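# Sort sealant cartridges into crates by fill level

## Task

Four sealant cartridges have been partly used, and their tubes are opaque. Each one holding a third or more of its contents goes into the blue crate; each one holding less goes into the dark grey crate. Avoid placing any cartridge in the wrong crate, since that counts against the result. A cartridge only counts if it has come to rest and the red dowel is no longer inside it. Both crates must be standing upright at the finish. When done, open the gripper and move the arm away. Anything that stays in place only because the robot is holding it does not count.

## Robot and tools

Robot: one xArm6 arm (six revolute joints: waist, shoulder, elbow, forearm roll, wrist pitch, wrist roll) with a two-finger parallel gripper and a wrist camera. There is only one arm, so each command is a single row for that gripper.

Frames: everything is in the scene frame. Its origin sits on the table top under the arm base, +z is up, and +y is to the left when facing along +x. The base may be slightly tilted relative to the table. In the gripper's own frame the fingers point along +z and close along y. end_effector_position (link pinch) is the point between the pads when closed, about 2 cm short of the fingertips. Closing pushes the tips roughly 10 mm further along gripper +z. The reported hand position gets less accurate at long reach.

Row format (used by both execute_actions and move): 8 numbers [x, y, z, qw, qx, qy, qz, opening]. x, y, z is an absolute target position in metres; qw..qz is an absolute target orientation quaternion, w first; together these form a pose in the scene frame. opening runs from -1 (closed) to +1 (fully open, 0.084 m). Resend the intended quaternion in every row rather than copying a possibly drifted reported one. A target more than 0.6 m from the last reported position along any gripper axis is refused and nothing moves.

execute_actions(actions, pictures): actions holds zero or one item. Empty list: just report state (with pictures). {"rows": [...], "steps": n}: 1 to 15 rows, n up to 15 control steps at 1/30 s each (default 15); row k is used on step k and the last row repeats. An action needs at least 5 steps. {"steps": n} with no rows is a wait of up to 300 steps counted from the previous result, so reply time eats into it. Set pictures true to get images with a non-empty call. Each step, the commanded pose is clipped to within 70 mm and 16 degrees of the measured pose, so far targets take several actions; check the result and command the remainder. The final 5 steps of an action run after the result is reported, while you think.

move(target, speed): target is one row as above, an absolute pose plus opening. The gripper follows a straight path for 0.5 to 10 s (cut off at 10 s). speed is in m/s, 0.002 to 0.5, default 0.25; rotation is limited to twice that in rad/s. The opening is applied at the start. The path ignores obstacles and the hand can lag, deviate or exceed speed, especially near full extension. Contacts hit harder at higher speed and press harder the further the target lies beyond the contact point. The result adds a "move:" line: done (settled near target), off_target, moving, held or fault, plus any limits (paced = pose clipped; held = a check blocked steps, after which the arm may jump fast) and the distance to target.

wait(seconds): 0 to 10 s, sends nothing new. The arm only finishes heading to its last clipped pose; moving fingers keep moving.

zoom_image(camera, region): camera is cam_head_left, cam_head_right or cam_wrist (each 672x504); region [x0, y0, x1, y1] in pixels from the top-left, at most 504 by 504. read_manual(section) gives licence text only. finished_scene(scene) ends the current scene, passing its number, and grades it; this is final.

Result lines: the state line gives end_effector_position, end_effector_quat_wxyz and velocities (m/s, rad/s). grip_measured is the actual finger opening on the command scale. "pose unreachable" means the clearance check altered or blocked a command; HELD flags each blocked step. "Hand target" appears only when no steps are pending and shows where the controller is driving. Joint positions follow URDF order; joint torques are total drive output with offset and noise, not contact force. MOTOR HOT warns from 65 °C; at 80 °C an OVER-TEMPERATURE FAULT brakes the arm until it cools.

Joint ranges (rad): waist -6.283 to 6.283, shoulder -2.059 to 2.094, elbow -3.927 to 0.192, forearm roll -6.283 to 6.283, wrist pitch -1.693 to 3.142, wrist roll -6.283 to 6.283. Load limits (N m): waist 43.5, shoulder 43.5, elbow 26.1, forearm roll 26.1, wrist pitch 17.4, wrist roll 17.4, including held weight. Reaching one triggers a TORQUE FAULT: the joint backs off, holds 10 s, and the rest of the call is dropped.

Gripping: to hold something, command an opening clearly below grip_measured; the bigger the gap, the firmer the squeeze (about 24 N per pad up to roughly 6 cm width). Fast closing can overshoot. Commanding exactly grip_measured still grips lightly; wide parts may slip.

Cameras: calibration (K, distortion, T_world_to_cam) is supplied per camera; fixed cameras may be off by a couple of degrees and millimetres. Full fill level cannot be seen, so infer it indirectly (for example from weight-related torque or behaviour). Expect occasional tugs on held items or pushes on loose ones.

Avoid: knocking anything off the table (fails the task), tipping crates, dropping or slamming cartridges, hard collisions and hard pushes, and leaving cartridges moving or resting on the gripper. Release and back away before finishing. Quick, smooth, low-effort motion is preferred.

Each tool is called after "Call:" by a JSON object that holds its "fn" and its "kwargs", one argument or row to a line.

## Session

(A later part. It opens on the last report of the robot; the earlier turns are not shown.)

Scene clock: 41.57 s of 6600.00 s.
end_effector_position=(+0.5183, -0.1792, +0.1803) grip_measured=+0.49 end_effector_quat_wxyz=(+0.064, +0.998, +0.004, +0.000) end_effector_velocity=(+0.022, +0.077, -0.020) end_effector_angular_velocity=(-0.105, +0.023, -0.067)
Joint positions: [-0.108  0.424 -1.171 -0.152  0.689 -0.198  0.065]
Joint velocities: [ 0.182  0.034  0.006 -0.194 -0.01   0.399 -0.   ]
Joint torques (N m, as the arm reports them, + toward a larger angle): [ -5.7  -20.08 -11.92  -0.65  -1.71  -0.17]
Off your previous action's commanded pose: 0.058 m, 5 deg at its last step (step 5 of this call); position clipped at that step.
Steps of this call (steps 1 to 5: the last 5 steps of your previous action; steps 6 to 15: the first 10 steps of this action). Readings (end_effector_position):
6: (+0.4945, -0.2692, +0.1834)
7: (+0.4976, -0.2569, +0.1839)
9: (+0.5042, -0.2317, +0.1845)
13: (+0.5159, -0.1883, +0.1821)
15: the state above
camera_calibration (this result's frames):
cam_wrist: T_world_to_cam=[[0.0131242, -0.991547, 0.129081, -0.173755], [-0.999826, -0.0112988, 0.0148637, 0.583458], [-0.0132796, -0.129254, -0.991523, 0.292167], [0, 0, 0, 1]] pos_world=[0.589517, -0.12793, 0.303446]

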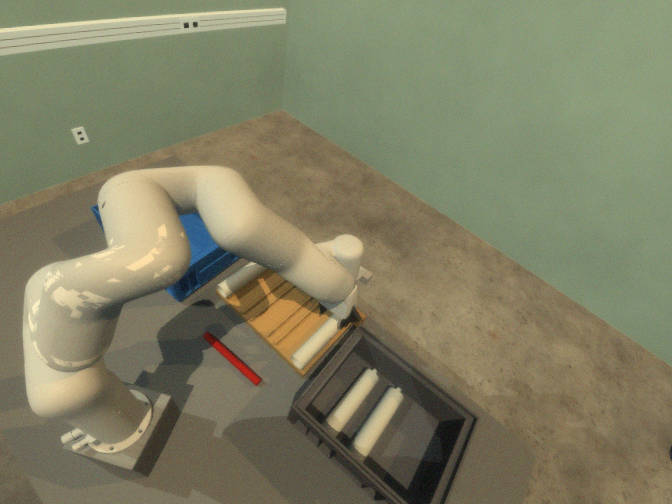

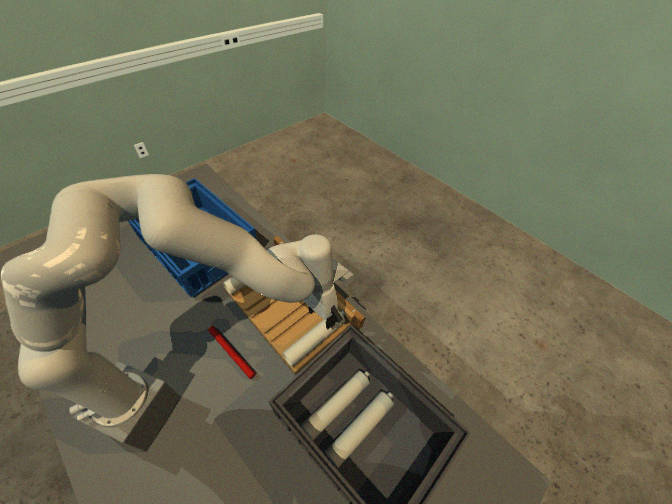

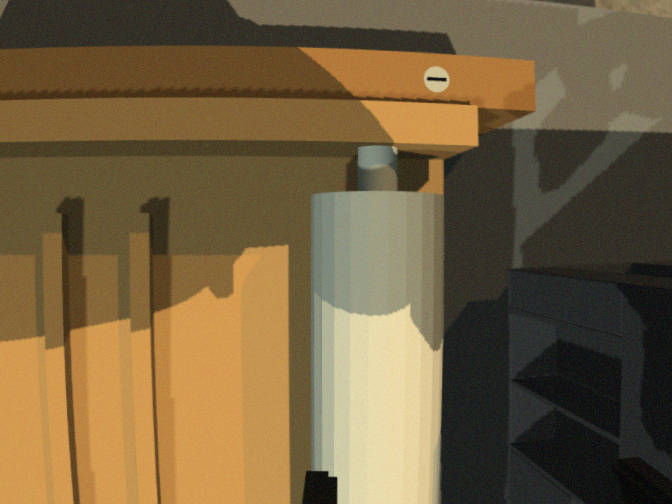

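Call:
{"fn": "execute_actions", "kwargs": {
  "actions": [
    {"rows": [[0.52,-0.1745,0.175,0.0698,0.9976,0,0,0.5],[0.52,-0.1747,0.166,0.0698,0.9976,0,0,0.5],[0.52,-0.1747,0.154,0.0698,0.9976,0,0,0.5],[0.52,-0.1747,0.142,0.0698,0.9976,0,0,0.5],[0.52,-0.1747,0.130,0.0698,0.9976,0,0,0.5],[0.52,-0.1747,0.118,0.0698,0.9976,0,0,0.5],[0.52,-0.1747,0.106,0.0698,0.9976,0,0,0.5],[0.52,-0.1747,0.095,0.0698,0.9976,0,0,0.5],[0.52,-0.1747,0.085,0.0698,0.9976,0,0,0.5],[0.52,-0.1747,0.077,0.0698,0.9976,0,0,0.5],[0.52,-0.1747,0.071,0.0698,0.9976,0,0,0.5],[0.52,-0.1747,0.067,0.0698,0.9976,0,0,0.5],[0.52,-0.1747,0.065,0.0698,0.9976,0,0,0.5],[0.52,-0.1747,0.065,0.0698,0.9976,0,0,0.45],[0.52,-0.1747,0.065,0.0698,0.9976,0,0,0.38]], "steps": 15}
  ]
}}

Call:
{"fn": "execute_actions", "kwargs": {
  "actions": [
    {"rows": [[0.52,-0.1747,0.065,0.0698,0.9976,0,0,0.3],[0.52,-0.1747,0.065,0.0698,0.9976,0,0,0.22],[0.52,-0.1747,0.065,0.0698,0.9976,0,0,0.15],[0.52,-0.1747,0.065,0.0698,0.9976,0,0,0.08],[0.52,-0.1747,0.065,0.0698,0.9976,0,0,0.0],[0.52,-0.1747,0.065,0.0698,0.9976,0,0,-0.1],[0.52,-0.1747,0.065,0.0698,0.9976,0,0,-0.25],[0.52,-0.1747,0.065,0.0698,0.9976,0,0,-0.4],[0.52,-0.1747,0.065,0.0698,0.9976,0,0,-0.6],[0.52,-0.1747,0.065,0.0698,0.9976,0,0,-0.6],[0.52,-0.1747,0.068,0.0698,0.9976,0,0,-0.6],[0.52,-0.1747,0.074,0.0698,0.9976,0,0,-0.6],[0.52,-0.1747,0.083,0.0698,0.9976,0,0,-0.6],[0.52,-0.1747,0.095,0.0698,0.9976,0,0,-0.6],[0.52,-0.172,0.107,0.0698,0.9976,0,0,-0.6]], "steps": 15}
  ]
}}

Call:
{"fn": "execute_actions", "kwargs": {
  "actions": [
    {"rows": [[0.519,-0.165,0.118,0.0698,0.9976,0,0,-0.6],[0.518,-0.155,0.127,0.0698,0.9976,0,0,-0.6],[0.516,-0.143,0.134,0.065,0.9979,0,0,-0.6],[0.514,-0.130,0.139,0.060,0.9982,0,0,-0.6],[0.512,-0.117,0.143,0.055,0.9985,0,0,-0.6],[0.510,-0.104,0.147,0.050,0.9987,0,0,-0.6],[0.508,-0.091,0.151,0.045,0.9990,0,0,-0.6],[0.506,-0.078,0.155,0.040,0.9992,0,0,-0.6],[0.504,-0.065,0.159,0.035,0.9994,0,0,-0.6],[0.502,-0.052,0.163,0.030,0.9996,0,0,-0.6],[0.500,-0.039,0.167,0.025,0.9997,0,0,-0.6],[0.498,-0.026,0.171,0.020,0.9998,0,0,-0.6],[0.496,-0.013,0.175,0.015,0.9999,0,0,-0.6],[0.494,0.000,0.179,0.010,1,0,0,-0.6],[0.492,0.013,0.183,0.005,1,0,0,-0.6]], "steps": 15}
  ]
}}

Call:
{"fn": "execute_actions", "kwargs": {
  "actions": [
    {"rows": [[0.490,0.026,0.187,0,1,0,0,-0.6],[0.488,0.039,0.190,0,1,0,0,-0.6],[0.486,0.052,0.193,0,1,0,0,-0.6],[0.484,0.065,0.196,0,1,0,0,-0.6],[0.482,0.078,0.199,0,1,0,0,-0.6],[0.480,0.091,0.201,0,1,0,0,-0.6],[0.478,0.104,0.203,0,1,0,0,-0.6],[0.476,0.117,0.205,0,1,0,0,-0.6],[0.474,0.130,0.206,0,1,0,0,-0.6],[0.472,0.143,0.207,0,1,0,0,-0.6],[0.470,0.156,0.208,0,1,0,0,-0.6],[0.468,0.169,0.208,0,1,0,0,-0.6],[0.466,0.182,0.208,0,1,0,0,-0.6],[0.464,0.195,0.208,0,1,0,0,-0.6],[0.462,0.208,0.208,0,1,0,0,-0.6]], "steps": 15}
  ]
}}

Call:
{"fn": "execute_actions", "kwargs": {
  "actions": [
    {"rows": [[0.460,0.221,0.208,0,1,0,0,-0.6],[0.458,0.234,0.208,0,1,0,0,-0.6],[0.456,0.247,0.208,0,1,0,0,-0.6],[0.454,0.260,0.208,0,1,0,0,-0.6],[0.452,0.273,0.208,0,1,0,0,-0.6],[0.450,0.286,0.208,0,1,0,0,-0.6],[0.448,0.299,0.208,0,1,0,0,-0.6],[0.446,0.312,0.208,0,1,0,0,-0.6],[0.444,0.325,0.208,0,1,0,0,-0.6],[0.442,0.337,0.208,0,1,0,0,-0.6],[0.441,0.348,0.208,0,1,0,0,-0.6],[0.440,0.357,0.208,0,1,0,0,-0.6],[0.4395,0.364,0.208,0,1,0,0,-0.6],[0.439,0.368,0.208,0,1,0,0,-0.6],[0.439,0.370,0.208,0,1,0,0,-0.6]], "steps": 15}
  ],
  "pictures": true
}}

Call:
{"fn": "execute_actions", "kwargs": {
  "actions": [
    {"steps": 9}
  ],
  "pictures": true
}}

Scene clock: 43.90 s of 6600.00 s.
end_effector_position=(+0.5146, -0.1724, +0.1158) grip_measured=+0.49 end_effector_quat_wxyz=(+0.068, +0.998, +0.000, -0.003) end_effector_velocity=(-0.034, +0.012, -0.323) end_effector_angular_velocity=(+0.025, +0.049, +0.004)
Joint positions: [-0.098  0.554 -1.156 -0.205  0.552 -0.124  0.065]
Joint velocities: [-0.018  0.714 -0.025 -0.19  -0.627  0.207 -0.   ]
Joint torques (N m, as the arm reports them, + toward a larger angle): [ -1.28 -20.35 -11.07  -1.5   -1.63   0.39]
Off your previous action's commanded pose: 0.001 m, 0 deg at its last step (step 5 of this call).
Steps of this call (steps 1 to 5: the last 5 steps of your previous action; steps 6 to 60: nothing new was sent; steps 61 to 70: the first 10 steps of this action). Readings (end_effector_position):
61: (+0.5208, -0.1739, +0.1799)
62: (+0.5211, -0.1741, +0.1792)
64: (+0.5218, -0.1746, +0.1733)
68: (+0.5174, -0.1734, +0.1379)
70: the state above

Scene clock: 44.40 s of 6600.00 s.
end_effector_position=(+0.5196, -0.1755, +0.0663) grip_measured=+0.10 end_effector_quat_wxyz=(+0.070, +0.998, -0.001, -0.000) end_effector_velocity=(+0.002, -0.000, -0.001) end_effector_angular_velocity=(-0.001, -0.001, +0.000)
Joint positions: [-0.104  0.691 -1.208 -0.247  0.464 -0.082  0.048]
Joint velocities: [ 0.001  0.007 -0.008 -0.003 -0.001  0.003  0.   ]
Joint torques (N m, as the arm reports them, + toward a larger angle): [  2.16 -17.88 -11.32  -0.62  -4.05   0.39]
Off your previous action's commanded pose: 0.011 m, 0 deg at its last step (step 5 of this call).
Steps of this call (steps 1 to 5: the last 5 steps of your previous action; steps 6 to 15: the first 10 steps of this action). Readings (end_effector_position):
6: (+0.5152, -0.1729, +0.0703)
7: (+0.5164, -0.1734, +0.0681)
9: (+0.5188, -0.1745, +0.0668)
13: (+0.5195, -0.1755, +0.0664)
15: the state above

Scene clock: 44.90 s of 6600.00 s.
end_effector_position=(+0.5128, -0.1009, +0.1421) grip_measured=+0.10 end_effector_quat_wxyz=(+0.048, +0.999, +0.001, -0.000) end_effector_velocity=(-0.082, +0.373, +0.111) end_effector_angular_velocity=(+0.288, +0.084, +0.008)
Joint positions: [ 0.024  0.443 -1.077 -0.131  0.593 -0.07   0.048]
Joint velocities: [ 0.617 -0.596  0.488  0.485  0.256  0.188  0.   ]
Joint torques (N m, as the arm reports them, + toward a larger angle): [ -1.14 -19.32 -11.52  -0.8   -1.66   0.24]
Off your previous action's commanded pose: 0.033 m, 0 deg at its last step (step 5 of this call).
Steps of this call (steps 1 to 5: the last 5 steps of your previous action; steps 6 to 15: the first 10 steps of this action). Readings (end_effector_position):
6: (+0.5191, -0.1731, +0.0804)
7: (+0.5196, -0.1720, +0.0886)
9: (+0.5211, -0.1646, +0.1071)
13: (+0.5181, -0.1255, +0.1343)
15: the state above

Scene clock: 45.40 s of 6600.00 s.
end_effector_position=(+0.4798, +0.0909, +0.1982) grip_measured=+0.10 end_effector_quat_wxyz=(-0.004, +1.000, +0.002, -0.000) end_effector_velocity=(-0.069, +0.388, +0.072) end_effector_angular_velocity=(+0.037, -0.010, +0.013)
Joint positions: [ 0.379  0.222 -0.955  0.028  0.699  0.154  0.048]
Joint velocities: [ 0.807 -0.167 -0.021  0.007  0.158  0.792  0.   ]
Joint torques (N m, as the arm reports them, + toward a larger angle): [ -0.69 -16.58 -11.96  -1.29  -1.92   0.56]
Off your previous action's commanded pose: 0.055 m, 2 deg at its last step (step 5 of this call).
Steps of this call (steps 1 to 5: the last 5 steps of your previous action; steps 6 to 15: the first 10 steps of this action). Readings (end_effector_position):
6: (+0.4995, -0.0247, +0.1667)
7: (+0.4974, -0.0119, +0.1710)
9: (+0.4933, +0.0137, +0.1792)
13: (+0.4844, +0.0650, +0.1928)
15: the state above

Scene clock: 45.90 s of 6600.00 s.
end_effector_position=(+0.4454, +0.2865, +0.2097) grip_measured=+0.10 end_effector_quat_wxyz=(-0.007, +1.000, +0.003, +0.002) end_effector_velocity=(-0.065, +0.392, +0.005) end_effector_angular_velocity=(+0.011, -0.018, +0.003)
Joint positions: [ 0.77   0.309 -1.121  0.009  0.768  0.558  0.048]
Joint velocities: [ 0.703  0.437 -0.657 -0.048  0.194  0.734 -0.   ]
Joint torques (N m, as the arm reports them, + toward a larger angle): [ -0.81 -18.67 -12.86  -1.34  -1.9    0.17]
Off your previous action's commanded pose: 0.052 m, 1 deg at its last step (step 5 of this call).
Steps of this call (steps 1 to 5: the last 5 steps of your previous action; steps 6 to 15: the first 10 steps of this action). Readings (end_effector_position):
6: (+0.4662, +0.1691, +0.2074)
7: (+0.4638, +0.1821, +0.2078)
9: (+0.4588, +0.2079, +0.2084)
13: (+0.4498, +0.2602, +0.2093)
15: the state above
camera_calibration (this result's frames):
cam_wrist: T_world_to_cam=[[0.0109388, -0.99987, -0.0118263, 0.31806], [-0.99988, -0.0110669, 0.0108266, 0.516228], [-0.0109561, 0.0117064, -0.999871, 0.340926], [0, 0, 0, 1]] pos_world=[0.516422, 0.319741, 0.339054]

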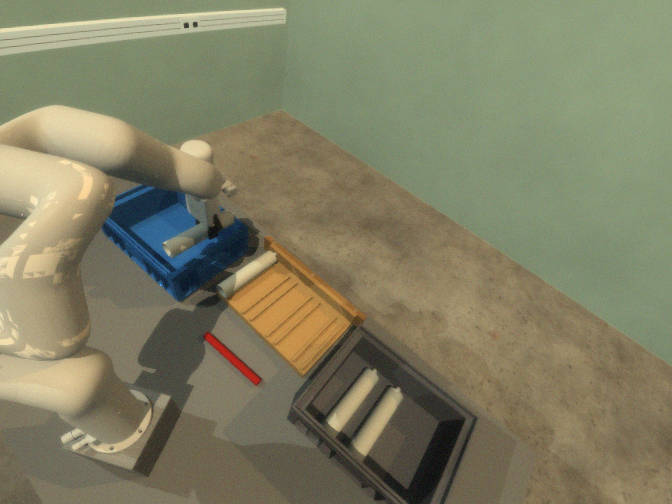

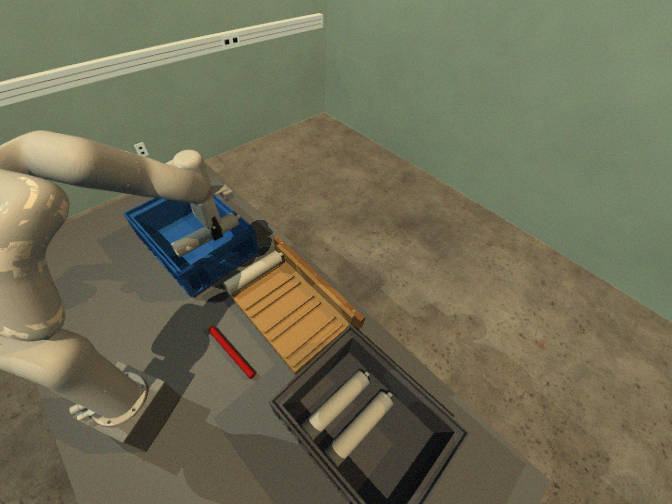

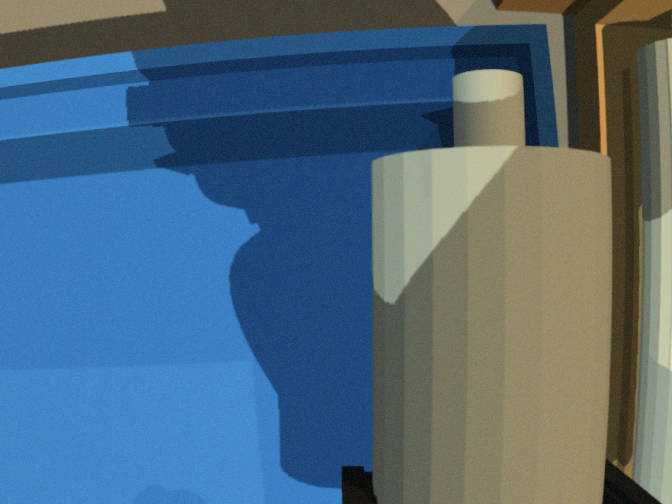

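Scene clock: 46.20 s of 6600.00 s.
end_effector_position=(+0.4369, +0.3648, +0.2087) grip_measured=+0.10 end_effector_quat_wxyz=(-0.005, +1.000, +0.002, +0.003) end_effector_velocity=(+0.002, +0.047, -0.007) end_effector_angular_velocity=(-0.026, +0.014, -0.028)
Joint positions: [ 0.898  0.429 -1.302 -0.005  0.829  0.698  0.048]
Joint velocities: [ 0.066  0.125 -0.181 -0.018  0.083  0.106  0.   ]
Joint torques (N m, as the arm reports them, + toward a larger angle): [ -2.66 -21.92 -11.4   -1.4   -1.66   0.  ]
Hand target: +0.437, +0.369, +0.209; -0.004, +1.000, +0.001, +0.003
Off the commanded pose: 0.006 m, 1 deg.
Kept back: nothing.
Steps of this call (steps 1 to 5: the last 5 steps of your previous action; steps 6 to 9: nothing new was sent). Readings (end_effector_position):
1: (+0.4433, +0.2995, +0.2099)
2: (+0.4413, +0.3121, +0.2100)
4: (+0.4383, +0.3349, +0.2100)
8: (+0.4368, +0.3626, +0.2089)
9: the state above
camera_calibration (this result's frames):
cam_wrist: T_world_to_cam=[[0.00904361, -0.99993, -0.00759323, 0.396389], [-0.999913, -0.0091162, 0.00958056, 0.508084], [-0.00964911, 0.00750593, -0.999925, 0.339843], [0, 0, 0, 1]] pos_world=[0.507734, 0.398443, 0.337959]

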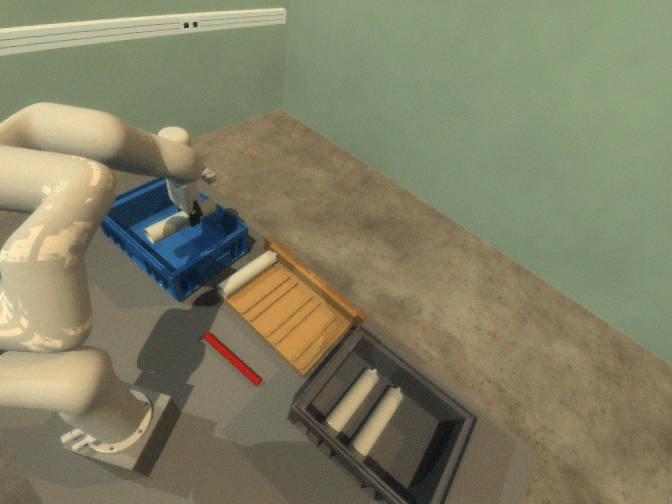

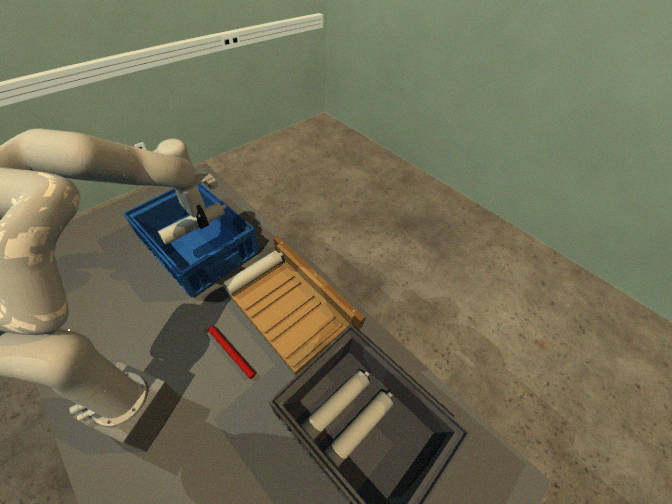

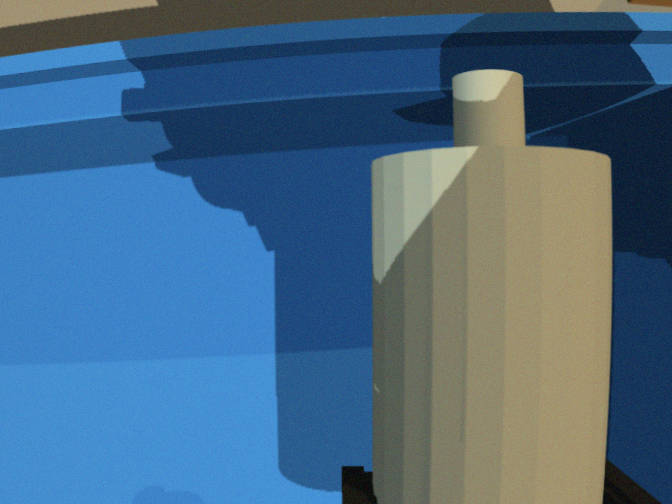

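Call:
{"fn": "execute_actions", "kwargs": {
  "actions": [
    {"rows": [[0.439,0.370,0.203,0,1,0,0,-0.6],[0.439,0.370,0.193,0,1,0,0,-0.6],[0.440,0.370,0.180,0,1,0,0,-0.6],[0.441,0.370,0.167,0,1,0,0,-0.6],[0.442,0.370,0.154,0,1,0,0,-0.6],[0.442,0.370,0.141,0,1,0,0,-0.6],[0.442,0.370,0.128,0,1,0,0,-0.6],[0.442,0.370,0.115,0,1,0,0,-0.6],[0.442,0.370,0.102,0,1,0,0,-0.6],[0.442,0.370,0.089,0,1,0,0,-0.6],[0.441,0.370,0.077,0,1,0,0,-0.6],[0.440,0.370,0.067,0,1,0,0,-0.6],[0.439,0.370,0.060,0,1,0,0,-0.6],[0.439,0.370,0.055,0,1,0,0,-0.6],[0.439,0.370,0.052,0,1,0,0,-0.6]], "steps": 15}
  ]
}}

Call:
{"fn": "execute_actions", "kwargs": {
  "actions": [
    {"rows": [[0.439,0.370,0.0505,0,1,0,0,-0.6],[0.439,0.370,0.0505,0,1,0,0,-0.6],[0.439,0.370,0.0505,0,1,0,0,-0.6],[0.439,0.370,0.0505,0,1,0,0,-0.6],[0.439,0.370,0.0505,0,1,0,0,-0.2],[0.439,0.370,0.0505,0,1,0,0,0.05],[0.439,0.370,0.0505,0,1,0,0,0.15],[0.439,0.370,0.0505,0,1,0,0,0.25],[0.439,0.370,0.0505,0,1,0,0,0.35],[0.439,0.370,0.0505,0,1,0,0,0.45],[0.439,0.370,0.0505,0,1,0,0,0.5],[0.439,0.370,0.053,0,1,0,0,0.5],[0.439,0.370,0.060,0,1,0,0,0.5],[0.439,0.370,0.070,0,1,0,0,0.5],[0.439,0.370,0.083,0,1,0,0,0.5]], "steps": 15}
  ]
}}

Call:
{"fn": "execute_actions", "kwargs": {
  "actions": [
    {"rows": [[0.439,0.370,0.096,0,1,0,0,0.5],[0.439,0.370,0.109,0,1,0,0,0.5],[0.439,0.370,0.122,0,1,0,0,0.5],[0.439,0.370,0.135,0,1,0,0,0.5],[0.439,0.370,0.148,0,1,0,0,0.5],[0.440,0.368,0.160,0,1,0,0,0.5],[0.442,0.363,0.170,0,1,0,0,0.5],[0.445,0.355,0.178,0,1,0,0,0.5],[0.449,0.344,0.183,0,1,0,0,0.5],[0.454,0.332,0.186,0,1,0,0,0.5],[0.459,0.320,0.187,0,1,0,0,0.5],[0.464,0.308,0.187,0,1,0,0,0.5],[0.469,0.296,0.187,0,1,0,0,0.5],[0.474,0.284,0.187,0,1,0,0,0.54],[0.479,0.272,0.187,0,1,0,0,0.58]], "steps": 15}
  ]
}}

Call:
{"fn": "execute_actions", "kwargs": {
  "actions": [
    {"rows": [[0.484,0.260,0.187,0,1,0,0,0.58],[0.489,0.248,0.187,0,1,0,0,0.58],[0.494,0.236,0.187,0,1,0,0,0.58],[0.499,0.224,0.186,0,1,0,0,0.58],[0.504,0.212,0.184,0,1,0,0,0.58],[0.508,0.200,0.180,0,1,0,0,0.58],[0.512,0.189,0.174,0,1,0,0,0.58],[0.515,0.179,0.166,0,1,0,0,0.58],[0.517,0.171,0.157,0,1,0,0,0.58],[0.519,0.164,0.147,0,1,0,0,0.58],[0.52,0.160,0.136,0,1,0,0,0.58],[0.52,0.158,0.124,0,1,0,0,0.58],[0.52,0.1575,0.112,0,1,0,0,0.58],[0.52,0.1575,0.100,0,1,0,0,0.58],[0.52,0.1575,0.089,0,1,0,0,0.58]], "steps": 15}
  ]
}}

Call:
{"fn": "execute_actions", "kwargs": {
  "actions": [
    {"rows": [[0.52,0.1575,0.079,0,1,0,0,0.58],[0.52,0.1575,0.071,0,1,0,0,0.58],[0.52,0.1575,0.066,0,1,0,0,0.58],[0.52,0.1575,0.064,0,1,0,0,0.58],[0.52,0.1575,0.063,0,1,0,0,0.5],[0.52,0.1575,0.063,0,1,0,0,0.42],[0.52,0.1575,0.063,0,1,0,0,0.34],[0.52,0.1575,0.063,0,1,0,0,0.26],[0.52,0.1575,0.063,0,1,0,0,0.19],[0.52,0.1575,0.063,0,1,0,0,0.13],[0.52,0.1575,0.063,0,1,0,0,0.07],[0.52,0.1575,0.063,0,1,0,0,0.0],[0.52,0.1575,0.063,0,1,0,0,-0.1],[0.52,0.1575,0.063,0,1,0,0,-0.25],[0.52,0.1575,0.063,0,1,0,0,-0.4]], "steps": 15}
  ]
}}

Call:
{"fn": "execute_actions", "kwargs": {
  "actions": [
    {"rows": [[0.52,0.1575,0.063,0,1,0,0,-0.6],[0.52,0.1575,0.063,0,1,0,0,-0.6],[0.52,0.1575,0.066,0,1,0,0,-0.6],[0.52,0.1575,0.072,0,1,0,0,-0.6],[0.52,0.1575,0.081,0,1,0,0,-0.6],[0.52,0.1575,0.092,0,1,0,0,-0.6],[0.52,0.155,0.103,0,1,0,0,-0.6],[0.519,0.149,0.113,0,1,0,0,-0.6],[0.518,0.140,0.121,0,1,0,0,-0.6],[0.517,0.128,0.127,0,1,0,0,-0.6],[0.516,0.115,0.131,0,1,0,0,-0.6],[0.514,0.102,0.135,0,1,0,0,-0.6],[0.513,0.089,0.139,0,1,0,0,-0.6],[0.511,0.076,0.143,0,1,0,0,-0.6],[0.510,0.063,0.147,0,1,0,0,-0.6]], "steps": 15}
  ]
}}

Call:
{"fn": "execute_actions", "kwargs": {
  "actions": [
    {"rows": [[0.508,0.050,0.151,0,1,0,0,-0.6],[0.506,0.037,0.155,0,1,0,0,-0.6],[0.504,0.024,0.159,0,1,0,0,-0.6],[0.502,0.011,0.163,0,1,0,0,-0.6],[0.500,-0.002,0.167,0,1,0,0,-0.6],[0.498,-0.015,0.171,0,1,0,0,-0.6],[0.496,-0.028,0.175,0,1,0,0,-0.6],[0.494,-0.041,0.179,0,1,0,0,-0.6],[0.492,-0.054,0.183,0,1,0,0,-0.6],[0.490,-0.067,0.186,0,1,0,0,-0.6],[0.488,-0.080,0.189,0,1,0,0,-0.6],[0.486,-0.093,0.192,0,1,0,0,-0.6],[0.484,-0.106,0.195,0,1,0,0,-0.6],[0.482,-0.119,0.197,0,1,0,0,-0.6],[0.480,-0.132,0.199,0,1,0,0,-0.6]], "steps": 15}
  ]
}}

Call:
{"fn": "execute_actions", "kwargs": {
  "actions": [
    {"rows": [[0.478,-0.145,0.201,0,1,0,0,-0.6],[0.476,-0.158,0.203,0,1,0,0,-0.6],[0.474,-0.171,0.204,0,1,0,0,-0.6],[0.472,-0.184,0.205,0,1,0,0,-0.6],[0.470,-0.197,0.205,0,1,0,0,-0.6],[0.468,-0.210,0.205,0,1,0,0,-0.6],[0.466,-0.223,0.205,0,1,0,0,-0.6],[0.464,-0.236,0.205,0,1,0,0,-0.6],[0.462,-0.249,0.205,0,1,0,0,-0.6],[0.460,-0.262,0.205,0,1,0,0,-0.6],[0.458,-0.275,0.205,0,1,0,0,-0.6],[0.456,-0.288,0.205,0,1,0,0,-0.6],[0.454,-0.301,0.205,0,1,0,0,-0.6],[0.453,-0.314,0.205,0,1,0,0,-0.6],[0.452,-0.327,0.205,0,1,0,0,-0.6]], "steps": 15}
  ]
}}

Call:
{"fn": "execute_actions", "kwargs": {
  "actions": [
    {"rows": [[0.452,-0.340,0.203,0,1,0,0,-0.6],[0.452,-0.352,0.200,0,1,0,0,-0.6],[0.452,-0.364,0.196,0,1,0,0,-0.6],[0.452,-0.376,0.191,0,1,0,0,-0.6],[0.452,-0.388,0.186,0,1,0,0,-0.6],[0.452,-0.400,0.181,0,1,0,0,-0.6],[0.452,-0.412,0.176,0,1,0,0,-0.6],[0.452,-0.424,0.171,0,1,0,0,-0.6],[0.452,-0.436,0.166,0,1,0,0,-0.6],[0.452,-0.448,0.161,0,1,0,0,-0.6],[0.452,-0.460,0.156,0,1,0,0,-0.6],[0.452,-0.471,0.151,0,1,0,0,-0.6],[0.452,-0.482,0.146,0,1,0,0,-0.6],[0.452,-0.492,0.140,0,1,0,0,-0.6],[0.452,-0.502,0.134,0,1,0,0,-0.6]], "steps": 15}
  ]
}}

Call:
{"fn": "execute_actions", "kwargs": {
  "actions": [
    {"rows": [[0.452,-0.511,0.127,0,1,0,0,-0.6],[0.452,-0.519,0.119,0,1,0,0,-0.6],[0.452,-0.525,0.111,0,1,0,0,-0.6],[0.452,-0.529,0.102,0,1,0,0,-0.6],[0.452,-0.531,0.093,0,1,0,0,-0.6],[0.451,-0.531,0.084,0,1,0,0,-0.6],[0.451,-0.531,0.076,0,1,0,0,-0.6],[0.450,-0.531,0.069,0,1,0,0,-0.6],[0.449,-0.531,0.063,0,1,0,0,-0.6],[0.449,-0.531,0.058,0,1,0,0,-0.6],[0.448,-0.531,0.054,0,1,0,0,-0.6],[0.448,-0.531,0.051,0,1,0,0,-0.6],[0.448,-0.531,0.050,0,1,0,0,-0.6]], "steps": 15}
  ]
}}

Call:
{"fn": "execute_actions", "kwargs": {
  "actions": [
    {"rows": [[0.448,-0.531,0.050,0,1,0,0,-0.6]], "steps": 7}
  ],
  "pictures": true
}}

Scene clock: 50.77 s of 6600.00 s.
end_effector_position=(+0.4379, +0.3653, +0.1380) grip_measured=+0.10 end_effector_quat_wxyz=(+0.001, +1.000, -0.001, -0.001) end_effector_velocity=(-0.027, -0.020, -0.367) end_effector_angular_velocity=(-0.034, +0.044, +0.004)
Joint positions: [ 0.897  0.576 -1.307 -0.012  0.701  0.708  0.048]
Joint velocities: [-0.004  0.714  0.057 -0.007 -0.715  0.003  0.   ]
Joint torques (N m, as the arm reports them, + toward a larger angle): [  3.17 -23.98 -11.06   0.08  -0.76   0.32]
Steps of this call (steps 1 to 90: nothing new was sent; then 1.23 s passed at rest; steps 91 to 100: the first 10 steps of this action). Readings (end_effector_position):
91: (+0.4371, +0.3689, +0.2087)
92: (+0.4376, +0.3693, +0.2081)
94: (+0.4399, +0.3706, +0.2017)
98: (+0.4399, +0.3672, +0.1625)
100: the state above

Scene clock: 51.27 s of 6600.00 s.
end_effector_position=(+0.4401, +0.3713, +0.0531) grip_measured=+0.34 end_effector_quat_wxyz=(-0.002, +1.000, +0.000, +0.002) end_effector_velocity=(+0.010, +0.006, +0.000) end_effector_angular_velocity=(+0.012, -0.016, -0.003)
Joint positions: [ 0.901  0.784 -1.369 -0.014  0.547  0.713  0.058]
Joint velocities: [-0.003  0.018 -0.031 -0.002 -0.006  0.002  0.131]
Joint torques (N m, as the arm reports them, + toward a larger angle): [ -0.35 -21.55  -9.85  -1.1   -1.67   0.16]
Off your previous action's commanded pose: 0.030 m, 0 deg at its last step (step 5 of this call).
Steps of this call (steps 1 to 5: the last 5 steps of your previous action; steps 6 to 15: the first 10 steps of this action). Readings (end_effector_position):
6: (+0.4327, +0.3650, +0.0715)
7: (+0.4323, +0.3656, +0.0641)
9: (+0.4338, +0.3671, +0.0553)
13: (+0.4389, +0.3706, +0.0529)
15: the state above

Scene clock: 51.77 s of 6600.00 s.
end_effector_position=(+0.4455, +0.3656, +0.1574) grip_measured=+0.49 end_effector_quat_wxyz=(-0.003, +1.000, +0.001, +0.003) end_effector_velocity=(+0.068, -0.161, +0.287) end_effector_angular_velocity=(+0.007, -0.025, +0.009)
Joint positions: [ 0.889  0.546 -1.321 -0.011  0.733  0.695  0.065]
Joint velocities: [-0.287 -0.734  0.252  0.009  0.456 -0.306  0.   ]
Joint torques (N m, as the arm reports them, + toward a larger angle): [ -6.44 -18.09  -9.48  -1.19  -1.6    0.18]
Off your previous action's commanded pose: 0.027 m, 0 deg at its last step (step 5 of this call).
Steps of this call (steps 1 to 5: the last 5 steps of your previous action; steps 6 to 15: the first 10 steps of this action). Readings (end_effector_position):
6: (+0.4379, +0.3692, +0.0609)
7: (+0.4379, +0.3692, +0.0680)
9: (+0.4395, +0.3705, +0.0878)
13: (+0.4426, +0.3717, +0.1357)
15: the state above

Scene clock: 52.27 s of 6600.00 s.
end_effector_position=(+0.5058, +0.1986, +0.1752) grip_measured=+0.57 end_effector_quat_wxyz=(+0.004, +1.000, -0.003, +0.002) end_effector_velocity=(+0.098, -0.326, -0.161) end_effector_angular_velocity=(+0.003, +0.004, -0.010)
Joint positions: [ 0.575  0.421 -1.179 -0.006  0.723  0.385  0.068]
Joint velocities: [-0.635  0.251  0.166  0.038 -0.417 -0.652 -0.   ]
Joint torques (N m, as the arm reports them, + toward a larger angle): [  1.33 -15.63  -9.26  -1.3   -1.45   0.45]
Off your previous action's commanded pose: 0.048 m, 0 deg at its last step (step 5 of this call).
Steps of this call (steps 1 to 5: the last 5 steps of your previous action; steps 6 to 15: the first 10 steps of this action). Readings (end_effector_position):
6: (+0.4662, +0.3048, +0.1821)
7: (+0.4701, +0.2928, +0.1824)
9: (+0.4786, +0.2688, +0.1832)
13: (+0.4977, +0.2214, +0.1823)
15: the state above

Scene clock: 52.77 s of 6600.00 s.
end_effector_position=(+0.5179, +0.1574, +0.0649) grip_measured=+0.18 end_effector_quat_wxyz=(+0.000, +1.000, +0.000, -0.001) end_effector_velocity=(+0.041, +0.008, -0.010) end_effector_angular_velocity=(+0.023, -0.068, -0.004)
Joint positions: [ 0.494  0.675 -1.204  0.013  0.497  0.283  0.052]
Joint velocities: [-0.009  0.093 -0.119  0.006 -0.045 -0.01  -0.08 ]
Joint torques (N m, as the arm reports them, + toward a larger angle): [ -0.88 -22.5   -9.88  -1.02  -1.87   0.3 ]
Off your previous action's commanded pose: 0.044 m, 0 deg at its last step (step 5 of this call).
Steps of this call (steps 1 to 5: the last 5 steps of your previous action; steps 6 to 15: the first 10 steps of this action). Readings (end_effector_position):
6: (+0.5124, +0.1598, +0.1216)
7: (+0.5121, +0.1582, +0.1108)
9: (+0.5119, +0.1568, +0.0906)
13: (+0.5149, +0.1568, +0.0671)
15: the state above

Scene clock: 53.27 s of 6600.00 s.
end_effector_position=(+0.5204, +0.1539, +0.0953) grip_measured=+0.10 end_effector_quat_wxyz=(-0.000, +1.000, +0.001, +0.000) end_effector_velocity=(+0.028, -0.102, +0.268) end_effector_angular_velocity=(+0.020, -0.096, +0.019)
Joint positions: [ 0.486  0.6   -1.186  0.012  0.552  0.274  0.048]
Joint velocities: [-0.199 -0.704  0.253 -0.009  0.354 -0.208  0.   ]
Joint torques (N m, as the arm reports them, + toward a larger angle): [ -6.18 -21.46  -9.34  -1.06  -1.81  -0.16]
Off your previous action's commanded pose: 0.001 m, 0 deg at its last step (step 5 of this call).
Steps of this call (steps 1 to 5: the last 5 steps of your previous action; steps 6 to 15: the first 10 steps of this action). Readings (end_effector_position):
6: (+0.5200, +0.1575, +0.0643)
7: (+0.5201, +0.1575, +0.0643)
9: (+0.5199, +0.1575, +0.0647)
13: (+0.5189, +0.1571, +0.0786)
15: the state above

Scene clock: 53.77 s of 6600.00 s.
end_effector_position=(+0.4976, -0.0146, +0.1674) grip_measured=+0.10 end_effector_quat_wxyz=(+0.005, +1.000, -0.003, -0.001) end_effector_velocity=(-0.062, -0.382, +0.124) end_effector_angular_velocity=(-0.010, -0.016, -0.004)
Joint positions: [ 0.167  0.322 -0.989  0.011  0.638 -0.036  0.048]
Joint velocities: [-0.782 -0.408  0.197  0.018  0.199 -0.79   0.   ]
Joint torques (N m, as the arm reports them, + toward a larger angle): [ -0.77 -17.55 -11.63  -1.16  -1.78   0.22]
Off your previous action's commanded pose: 0.052 m, 0 deg at its last step (step 5 of this call).
Steps of this call (steps 1 to 5: the last 5 steps of your previous action; steps 6 to 15: the first 10 steps of this action). Readings (end_effector_position):
6: (+0.5159, +0.0985, +0.1315)
7: (+0.5137, +0.0862, +0.1351)
9: (+0.5095, +0.0615, +0.1426)
13: (+0.5017, +0.0109, +0.1591)
15: the state above

Scene clock: 54.27 s of 6600.00 s.
end_effector_position=(+0.4637, -0.2101, +0.2051) grip_measured=+0.10 end_effector_quat_wxyz=(+0.006, +1.000, -0.003, +0.001) end_effector_velocity=(-0.075, -0.392, +0.010) end_effector_angular_velocity=(+0.002, +0.006, +0.000)
Joint positions: [-0.235  0.284 -1.05   0.025  0.738 -0.448  0.048]
Joint velocities: [-0.771  0.284 -0.423  0.028  0.158 -0.789 -0.   ]
Joint torques (N m, as the arm reports them, + toward a larger angle): [ -1.24 -17.28 -11.78  -1.52  -1.58   0.27]
Off your previous action's commanded pose: 0.055 m, 1 deg at its last step (step 5 of this call).
Steps of this call (steps 1 to 5: the last 5 steps of your previous action; steps 6 to 15: the first 10 steps of this action). Readings (end_effector_position):
6: (+0.4845, -0.0923, +0.1893)
7: (+0.4822, -0.1054, +0.1923)
9: (+0.4778, -0.1315, +0.1976)
13: (+0.4686, -0.1839, +0.2041)
15: the state above

Scene clock: 54.77 s of 6600.00 s.
end_effector_position=(+0.4436, -0.3951, +0.1830) grip_measured=+0.10 end_effector_quat_wxyz=(+0.009, +1.000, -0.002, +0.006) end_effector_velocity=(-0.018, -0.334, -0.143) end_effector_angular_velocity=(-0.015, -0.012, +0.002)
Joint positions: [-0.539  0.584 -1.43   0.037  0.814 -0.76   0.048]
Joint velocities: [-0.432  0.915 -1.028  0.012  0.105 -0.439 -0.   ]
Joint torques (N m, as the arm reports them, + toward a larger angle): [ -1.29 -22.48 -12.56  -1.03  -1.76   0.46]
Off your previous action's commanded pose: 0.051 m, 1 deg at its last step (step 5 of this call).
Steps of this call (steps 1 to 5: the last 5 steps of your previous action; steps 6 to 15: the first 10 steps of this action). Readings (end_effector_position):
6: (+0.4501, -0.2886, +0.2066)
7: (+0.4487, -0.3013, +0.2067)
9: (+0.4472, -0.3261, +0.2053)
13: (+0.4449, -0.3728, +0.1924)
15: the state above

Scene clock: 55.27 s of 6600.00 s.
end_effector_position=(+0.4424, -0.5194, +0.0869) grip_measured=+0.10 end_effector_quat_wxyz=(+0.014, +1.000, -0.001, +0.011) end_effector_velocity=(+0.004, -0.043, -0.272) end_effector_angular_velocity=(+0.133, +0.100, +0.026)
Joint positions: [-0.672  1.085 -2.006  0.042  0.88  -0.896  0.048]
Joint velocities: [-0.026  0.926 -0.92   0.008  0.161 -0.058 -0.   ]
Joint torques (N m, as the arm reports them, + toward a larger angle): [ -0.71 -29.1  -13.27  -1.14  -1.72   0.5 ]
Off your previous action's commanded pose: 0.059 m, 2 deg at its last step (step 5 of this call); position clipped at that step.
Steps of this call (steps 1 to 5: the last 5 steps of your previous action; steps 6 to 15: the first 10 steps of this action). Readings (end_effector_position):
6: (+0.4418, -0.4607, +0.1555)
7: (+0.4418, -0.4709, +0.1505)
9: (+0.4419, -0.4898, +0.1387)
13: (+0.4422, -0.5149, +0.1058)
15: the state above

Scene clock: 55.50 s of 6600.00 s.
end_effector_position=(+0.4454, -0.5275, +0.0522) grip_measured=+0.10 end_effector_quat_wxyz=(+0.005, +1.000, +0.000, +0.004) end_effector_velocity=(+0.025, -0.034, -0.023) end_effector_angular_velocity=(+0.024, +0.016, -0.001)
Joint positions: [-0.675  1.236 -2.188  0.042  0.933 -0.9    0.048]
Joint velocities: [-0.005  0.357 -0.61  -0.004  0.282  0.007  0.   ]
Joint torques (N m, as the arm reports them, + toward a larger angle): [ -1.62 -30.21 -13.48  -1.01  -1.64   0.36]
Off your previous action's commanded pose: 0.009 m, 1 deg at its last step (step 5 of this call).
Steps of this call (steps 1 to 5: the last 5 steps of your previous action; steps 6 to 7: the first 2 steps of this action). Readings (end_effector_position):
6: (+0.4446, -0.5264, +0.0534)
7: the state above
camera_calibration (this result's frames):
cam_wrist: T_world_to_cam=[[0.00621215, -0.999918, 0.0111731, -0.496827], [-0.999952, -0.00612707, 0.00763284, 0.511689], [-0.00756376, -0.01122, -0.999908, 0.179334], [0, 0, 0, 1]] pos_world=[0.516108, -0.491639, 0.180963]

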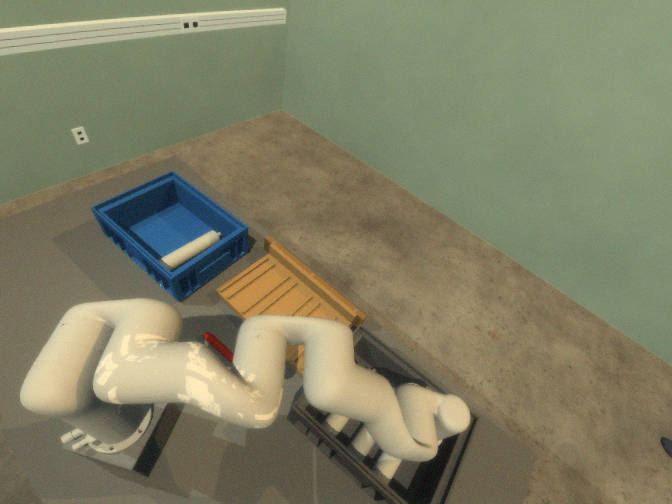

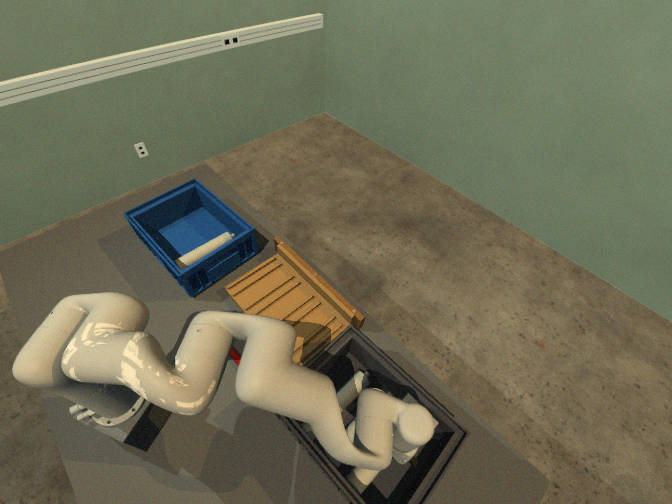

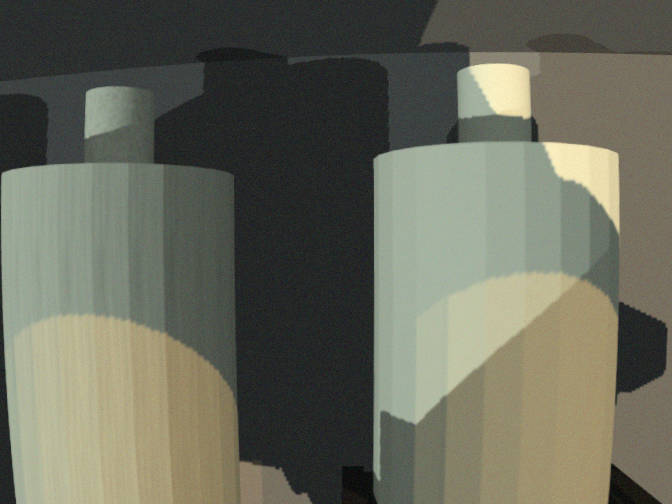

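Call:
{"fn": "execute_actions", "kwargs": {
  "actions": [
    {"rows": [[0.448,-0.531,0.048,0,1,0,0,-0.6],[0.448,-0.531,0.048,0,1,0,0,-0.4],[0.448,-0.531,0.048,0,1,0,0,-0.2],[0.448,-0.531,0.048,0,1,0,0,0.05],[0.448,-0.531,0.048,0,1,0,0,0.15],[0.448,-0.531,0.048,0,1,0,0,0.25],[0.448,-0.531,0.048,0,1,0,0,0.35],[0.448,-0.531,0.048,0,1,0,0,0.45],[0.448,-0.531,0.048,0,1,0,0,0.5],[0.448,-0.531,0.051,0,1,0,0,0.5],[0.448,-0.531,0.058,0,1,0,0,0.5],[0.448,-0.531,0.068,0,1,0,0,0.5],[0.448,-0.531,0.081,0,1,0,0,0.5],[0.448,-0.531,0.094,0,1,0,0,0.5],[0.447,-0.527,0.106,0,1,0,0,0.5]], "steps": 15}
  ]
}}

Call:
{"fn": "execute_actions", "kwargs": {
  "actions": [
    {"rows": [[0.446,-0.520,0.117,0,1,0,0,0.5],[0.445,-0.510,0.126,0,1,0,0,0.5],[0.443,-0.499,0.133,0,1,0,0,0.5],[0.442,-0.487,0.139,0,1,0,0,0.5],[0.440,-0.475,0.145,0,1,0,0,0.5],[0.439,-0.463,0.151,0,1,0,0,0.5],[0.437,-0.451,0.157,0,1,0,0,0.5],[0.436,-0.439,0.163,0,1,0,0,0.5],[0.434,-0.427,0.169,0,1,0,0,0.5],[0.433,-0.415,0.175,0,1,0,0,0.5],[0.431,-0.403,0.181,0,1,0,0,0.5],[0.430,-0.391,0.187,0,1,0,0,0.5],[0.428,-0.379,0.193,0,1,0,0,0.5],[0.427,-0.367,0.199,0,1,0,0,0.5],[0.425,-0.355,0.205,0,1,0,0,0.5]], "steps": 15}
  ]
}}

Call:
{"fn": "execute_actions", "kwargs": {
  "actions": [
    {"rows": [[0.424,-0.343,0.211,0,1,0,0,0.5],[0.422,-0.331,0.217,0,1,0,0,0.5],[0.421,-0.319,0.223,0,1,0,0,0.5],[0.419,-0.307,0.229,0,1,0,0,0.5],[0.418,-0.295,0.235,0,1,0,0,0.5],[0.416,-0.283,0.240,0,1,0,0,0.5],[0.415,-0.271,0.245,0,1,0,0,0.5],[0.413,-0.259,0.250,0,1,0,0,0.5],[0.412,-0.247,0.255,0,1,0,0,0.5],[0.410,-0.235,0.260,0,1,0,0,0.5],[0.409,-0.223,0.264,0,1,0,0,0.5],[0.407,-0.211,0.268,0,1,0,0,0.5],[0.406,-0.200,0.271,0,1,0,0,0.5],[0.404,-0.190,0.274,0,1,0,0,0.5],[0.403,-0.182,0.276,0,1,0,0,0.5]], "steps": 15}
  ]
}}

Call:
{"fn": "execute_actions", "kwargs": {
  "actions": [
    {"rows": [[0.402,-0.176,0.278,0,1,0,0,0.5],[0.401,-0.172,0.279,0,1,0,0,0.5],[0.40,-0.170,0.280,0,1,0,0,0.5]], "steps": 10}
  ]
}}

Call:
{"fn": "execute_actions", "kwargs": {
  "actions": [
    {"steps": 14}
  ],
  "pictures": true
}}

Scene clock: 56.47 s of 6600.00 s.
end_effector_position=(+0.4481, -0.5311, +0.0484) grip_measured=+0.47 end_effector_quat_wxyz=(+0.000, +1.000, -0.000, +0.000) end_effector_velocity=(-0.000, +0.000, +0.010) end_effector_angular_velocity=(+0.002, +0.001, +0.000)
Joint positions: [-0.676  1.293 -2.286  0.041  0.985 -0.898  0.064]
Joint velocities: [-0.001 -0.025  0.017  0.     0.011 -0.     0.036]
Joint torques (N m, as the arm reports them, + toward a larger angle): [ -1.61 -27.79 -12.25  -1.3   -1.58   0.25]
Off your previous action's commanded pose: 0.002 m, 0 deg at its last step (step 5 of this call).
Steps of this call (steps 1 to 5: the last 5 steps of your previous action; steps 6 to 19: nothing new was sent; steps 20 to 29: the first 10 steps of this action). Readings (end_effector_position):
20: (+0.4479, -0.5309, +0.0501)
21: (+0.4480, -0.5311, +0.0499)
23: (+0.4480, -0.5311, +0.0490)
27: (+0.4479, -0.5309, +0.0480)
29: the state above

Scene clock: 56.97 s of 6600.00 s.
end_effector_position=(+0.4433, -0.4719, +0.1421) grip_measured=+0.49 end_effector_quat_wxyz=(-0.031, +0.999, +0.001, -0.026) end_effector_velocity=(-0.048, +0.312, +0.135) end_effector_angular_velocity=(+0.257, +0.227, +0.016)
Joint positions: [-0.63   0.933 -1.926  0.043  1.066 -0.855  0.065]
Joint velocities: [ 0.257 -1.053  1.409  0.026 -0.022  0.215 -0.   ]
Joint torques (N m, as the arm reports them, + toward a larger angle): [ -1.97 -25.87 -12.37  -0.84  -1.76   0.4 ]
Off your previous action's commanded pose: 0.041 m, 0 deg at its last step (step 5 of this call).
Steps of this call (steps 1 to 5: the last 5 steps of your previous action; steps 6 to 15: the first 10 steps of this action). Readings (end_effector_position):
6: (+0.4473, -0.5302, +0.0739)
7: (+0.4478, -0.5300, +0.0844)
9: (+0.4484, -0.5251, +0.1052)
13: (+0.4462, -0.4928, +0.1329)
15: the state above

Scene clock: 57.47 s of 6600.00 s.
end_effector_position=(+0.4233, -0.3193, +0.2147) grip_measured=+0.49 end_effector_quat_wxyz=(-0.024, +1.000, +0.002, -0.020) end_effector_velocity=(-0.038, +0.322, +0.143) end_effector_angular_velocity=(-0.129, -0.123, +0.004)
Joint positions: [-0.467  0.383 -1.236  0.056  0.901 -0.708  0.065]
Joint velocities: [ 0.43  -1.069  1.172  0.008 -0.298  0.415 -0.   ]
Joint torques (N m, as the arm reports them, + toward a larger angle): [ -1.27 -19.55 -11.72  -1.36  -1.54   0.49]
Off your previous action's commanded pose: 0.078 m, 6 deg at its last step (step 5 of this call); position clipped at that step.
Steps of this call (steps 1 to 5: the last 5 steps of your previous action; steps 6 to 15: the first 10 steps of this action). Readings (end_effector_position):
6: (+0.4348, -0.4117, +0.1706)
7: (+0.4335, -0.4017, +0.1755)
9: (+0.4309, -0.3816, +0.1852)
13: (+0.4258, -0.3405, +0.2050)
15: the state above

Scene clock: 57.80 s of 6600.00 s.
end_effector_position=(+0.4082, -0.2075, +0.2588) grip_measured=+0.49 end_effector_quat_wxyz=(-0.009, +1.000, +0.002, -0.006) end_effector_velocity=(-0.056, +0.323, +0.133) end_effector_angular_velocity=(-0.055, -0.054, +0.005)
Joint positions: [-0.295  0.051 -0.919  0.052  0.869 -0.533  0.065]
Joint velocities: [ 0.566 -0.923  0.71  -0.035  0.116  0.591  0.   ]
Joint torques (N m, as the arm reports them, + toward a larger angle): [ -2.51 -13.74 -12.95  -1.2   -1.87   0.07]
Off your previous action's commanded pose: 0.091 m, 2 deg at its last step (step 5 of this call); position clipped at that step.
Steps of this call (steps 1 to 5: the last 5 steps of your previous action; steps 6 to 10: the first 5 steps of this action). Readings (end_effector_position):
6: (+0.4153, -0.2526, +0.2419)
7: (+0.4137, -0.2412, +0.2461)
9: (+0.4102, -0.2186, +0.2544)
10: the state above

Scene clock: 58.27 s of 6600.00 s.
end_effector_position=(+0.4005, -0.1704, +0.2792) grip_measured=+0.49 end_effector_quat_wxyz=(-0.001, +1.000, -0.000, -0.000) end_effector_velocity=(+0.001, +0.002, +0.003) end_effector_angular_velocity=(-0.003, -0.006, -0.000)
Joint positions: [-0.224 -0.072 -0.837  0.036  0.889 -0.446  0.065]
Joint velocities: [ 0.005 -0.01   0.003 -0.001 -0.     0.006 -0.   ]
Joint torques (N m, as the arm reports them, + toward a larger angle): [ -1.59 -13.3  -12.51  -0.97  -1.71   0.24]
Hand target: +0.401, -0.170, +0.280; -0.000, +1.000, +0.000, +0.000
Off the commanded pose: 0.001 m, 0 deg.
Kept back: nothing.
Steps of this call (steps 1 to 5: the last 5 steps of your previous action; steps 6 to 14: nothing new was sent). Readings (end_effector_position):
1: (+0.4065, -0.1973, +0.2632)
2: (+0.4051, -0.1890, +0.2674)
4: (+0.4033, -0.1786, +0.2741)
8: (+0.4012, -0.1719, +0.2787)
14: the state above
camera_calibration (this result's frames):
cam_wrist: T_world_to_cam=[[0.00534753, -0.999986, 0.000488859, -0.138662], [-0.999867, -0.00533935, 0.0154328, 0.465134], [-0.01543, -0.000571321, -0.999881, 0.414915], [0, 0, 0, 1]] pos_world=[0.472216, -0.135939, 0.407755]

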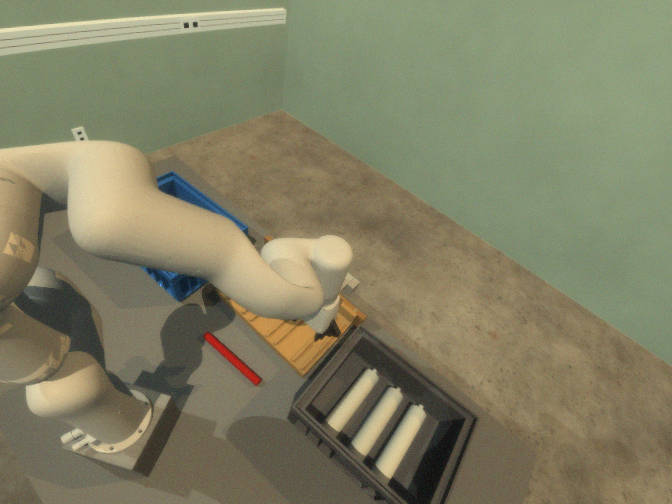

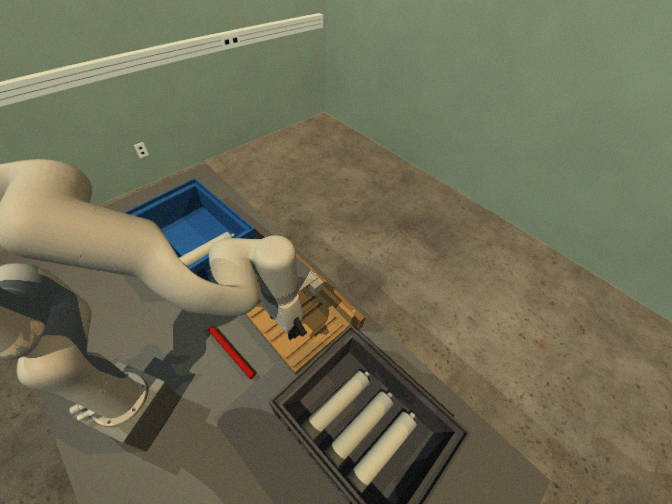

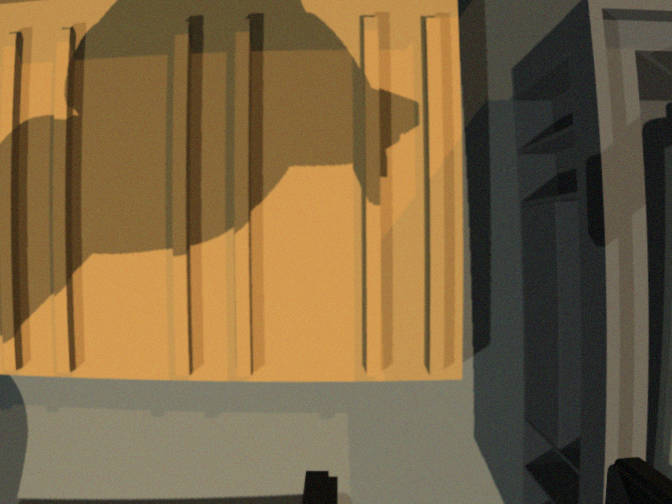

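Call:
{"fn": "wait", "kwargs": {
  "seconds": 1
}}

Scene clock: 59.37 s of 6600.00 s.
end_effector_position=(+0.4007, -0.1700, +0.2797) grip_measured=+0.49 end_effector_quat_wxyz=(-0.000, +1.000, +0.000, +0.000) end_effector_velocity=(-0.000, -0.000, -0.000) end_effector_angular_velocity=(+0.000, +0.000, -0.003)
Joint positions: [-0.223 -0.073 -0.837  0.036  0.89  -0.446  0.065]
Joint velocities: [-0.    -0.     0.     0.     0.     0.002  0.   ]
Joint torques (N m, as the arm reports them, + toward a larger angle): [ -0.93 -12.84 -12.29  -1.16  -1.51   0.25]
Hand target: +0.401, -0.170, +0.280; -0.000, +1.000, +0.000, +0.000
Off the commanded pose: 0.001 m, 0 deg.
Kept back: nothing.
Steps of this call (steps 1 to 33: nothing new was sent). Readings (end_effector_position):
1: (+0.4005, -0.1703, +0.2793)
2: (+0.4005, -0.1702, +0.2793)
4: (+0.4006, -0.1701, +0.2795)
8: (+0.4006, -0.1700, +0.2796)
33: the state above
camera_calibration (this result's frames):
cam_wrist: T_world_to_cam=[[0.00602104, -0.999981, 0.00101392, -0.138684], [-0.999878, -0.00600579, 0.0144286, 0.465488], [-0.0144222, -0.00110067, -0.999895, 0.41498], [0, 0, 0, 1]] pos_world=[0.472251, -0.135429, 0.408361]

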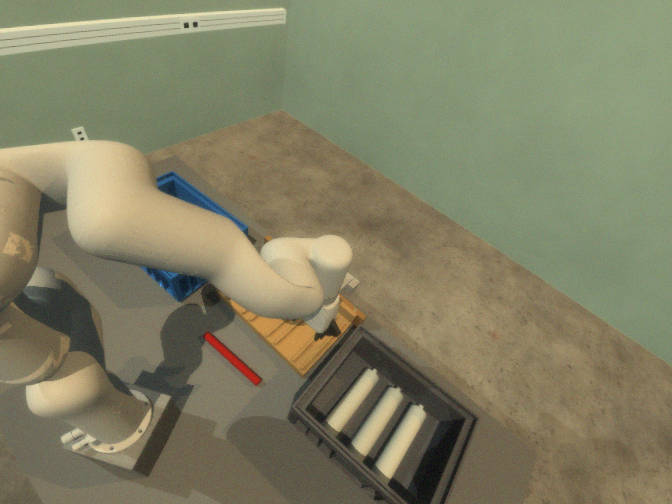

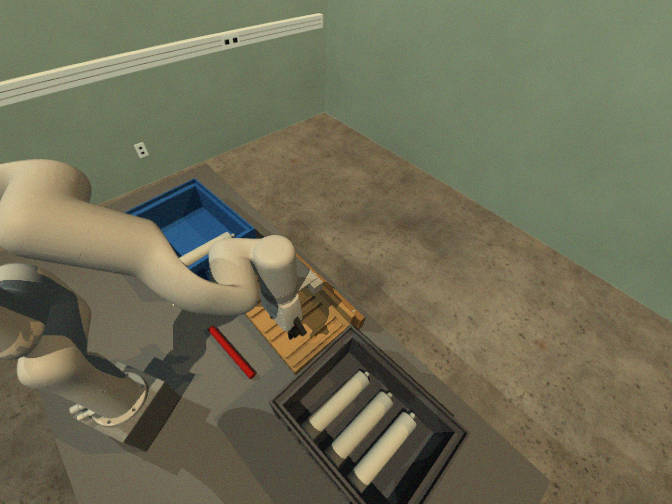

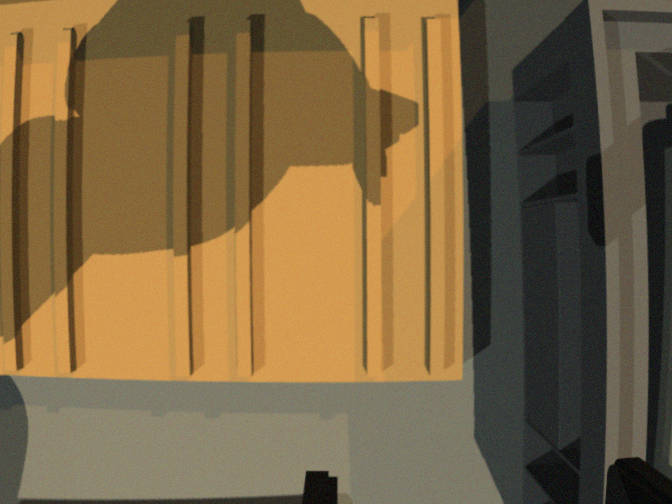

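All four cartridges are placed and at rest, and the arm is clear.

Call:
{"fn": "finished_scene", "kwargs": {
  "scene": 2
}}

The scene is finished: the task was done.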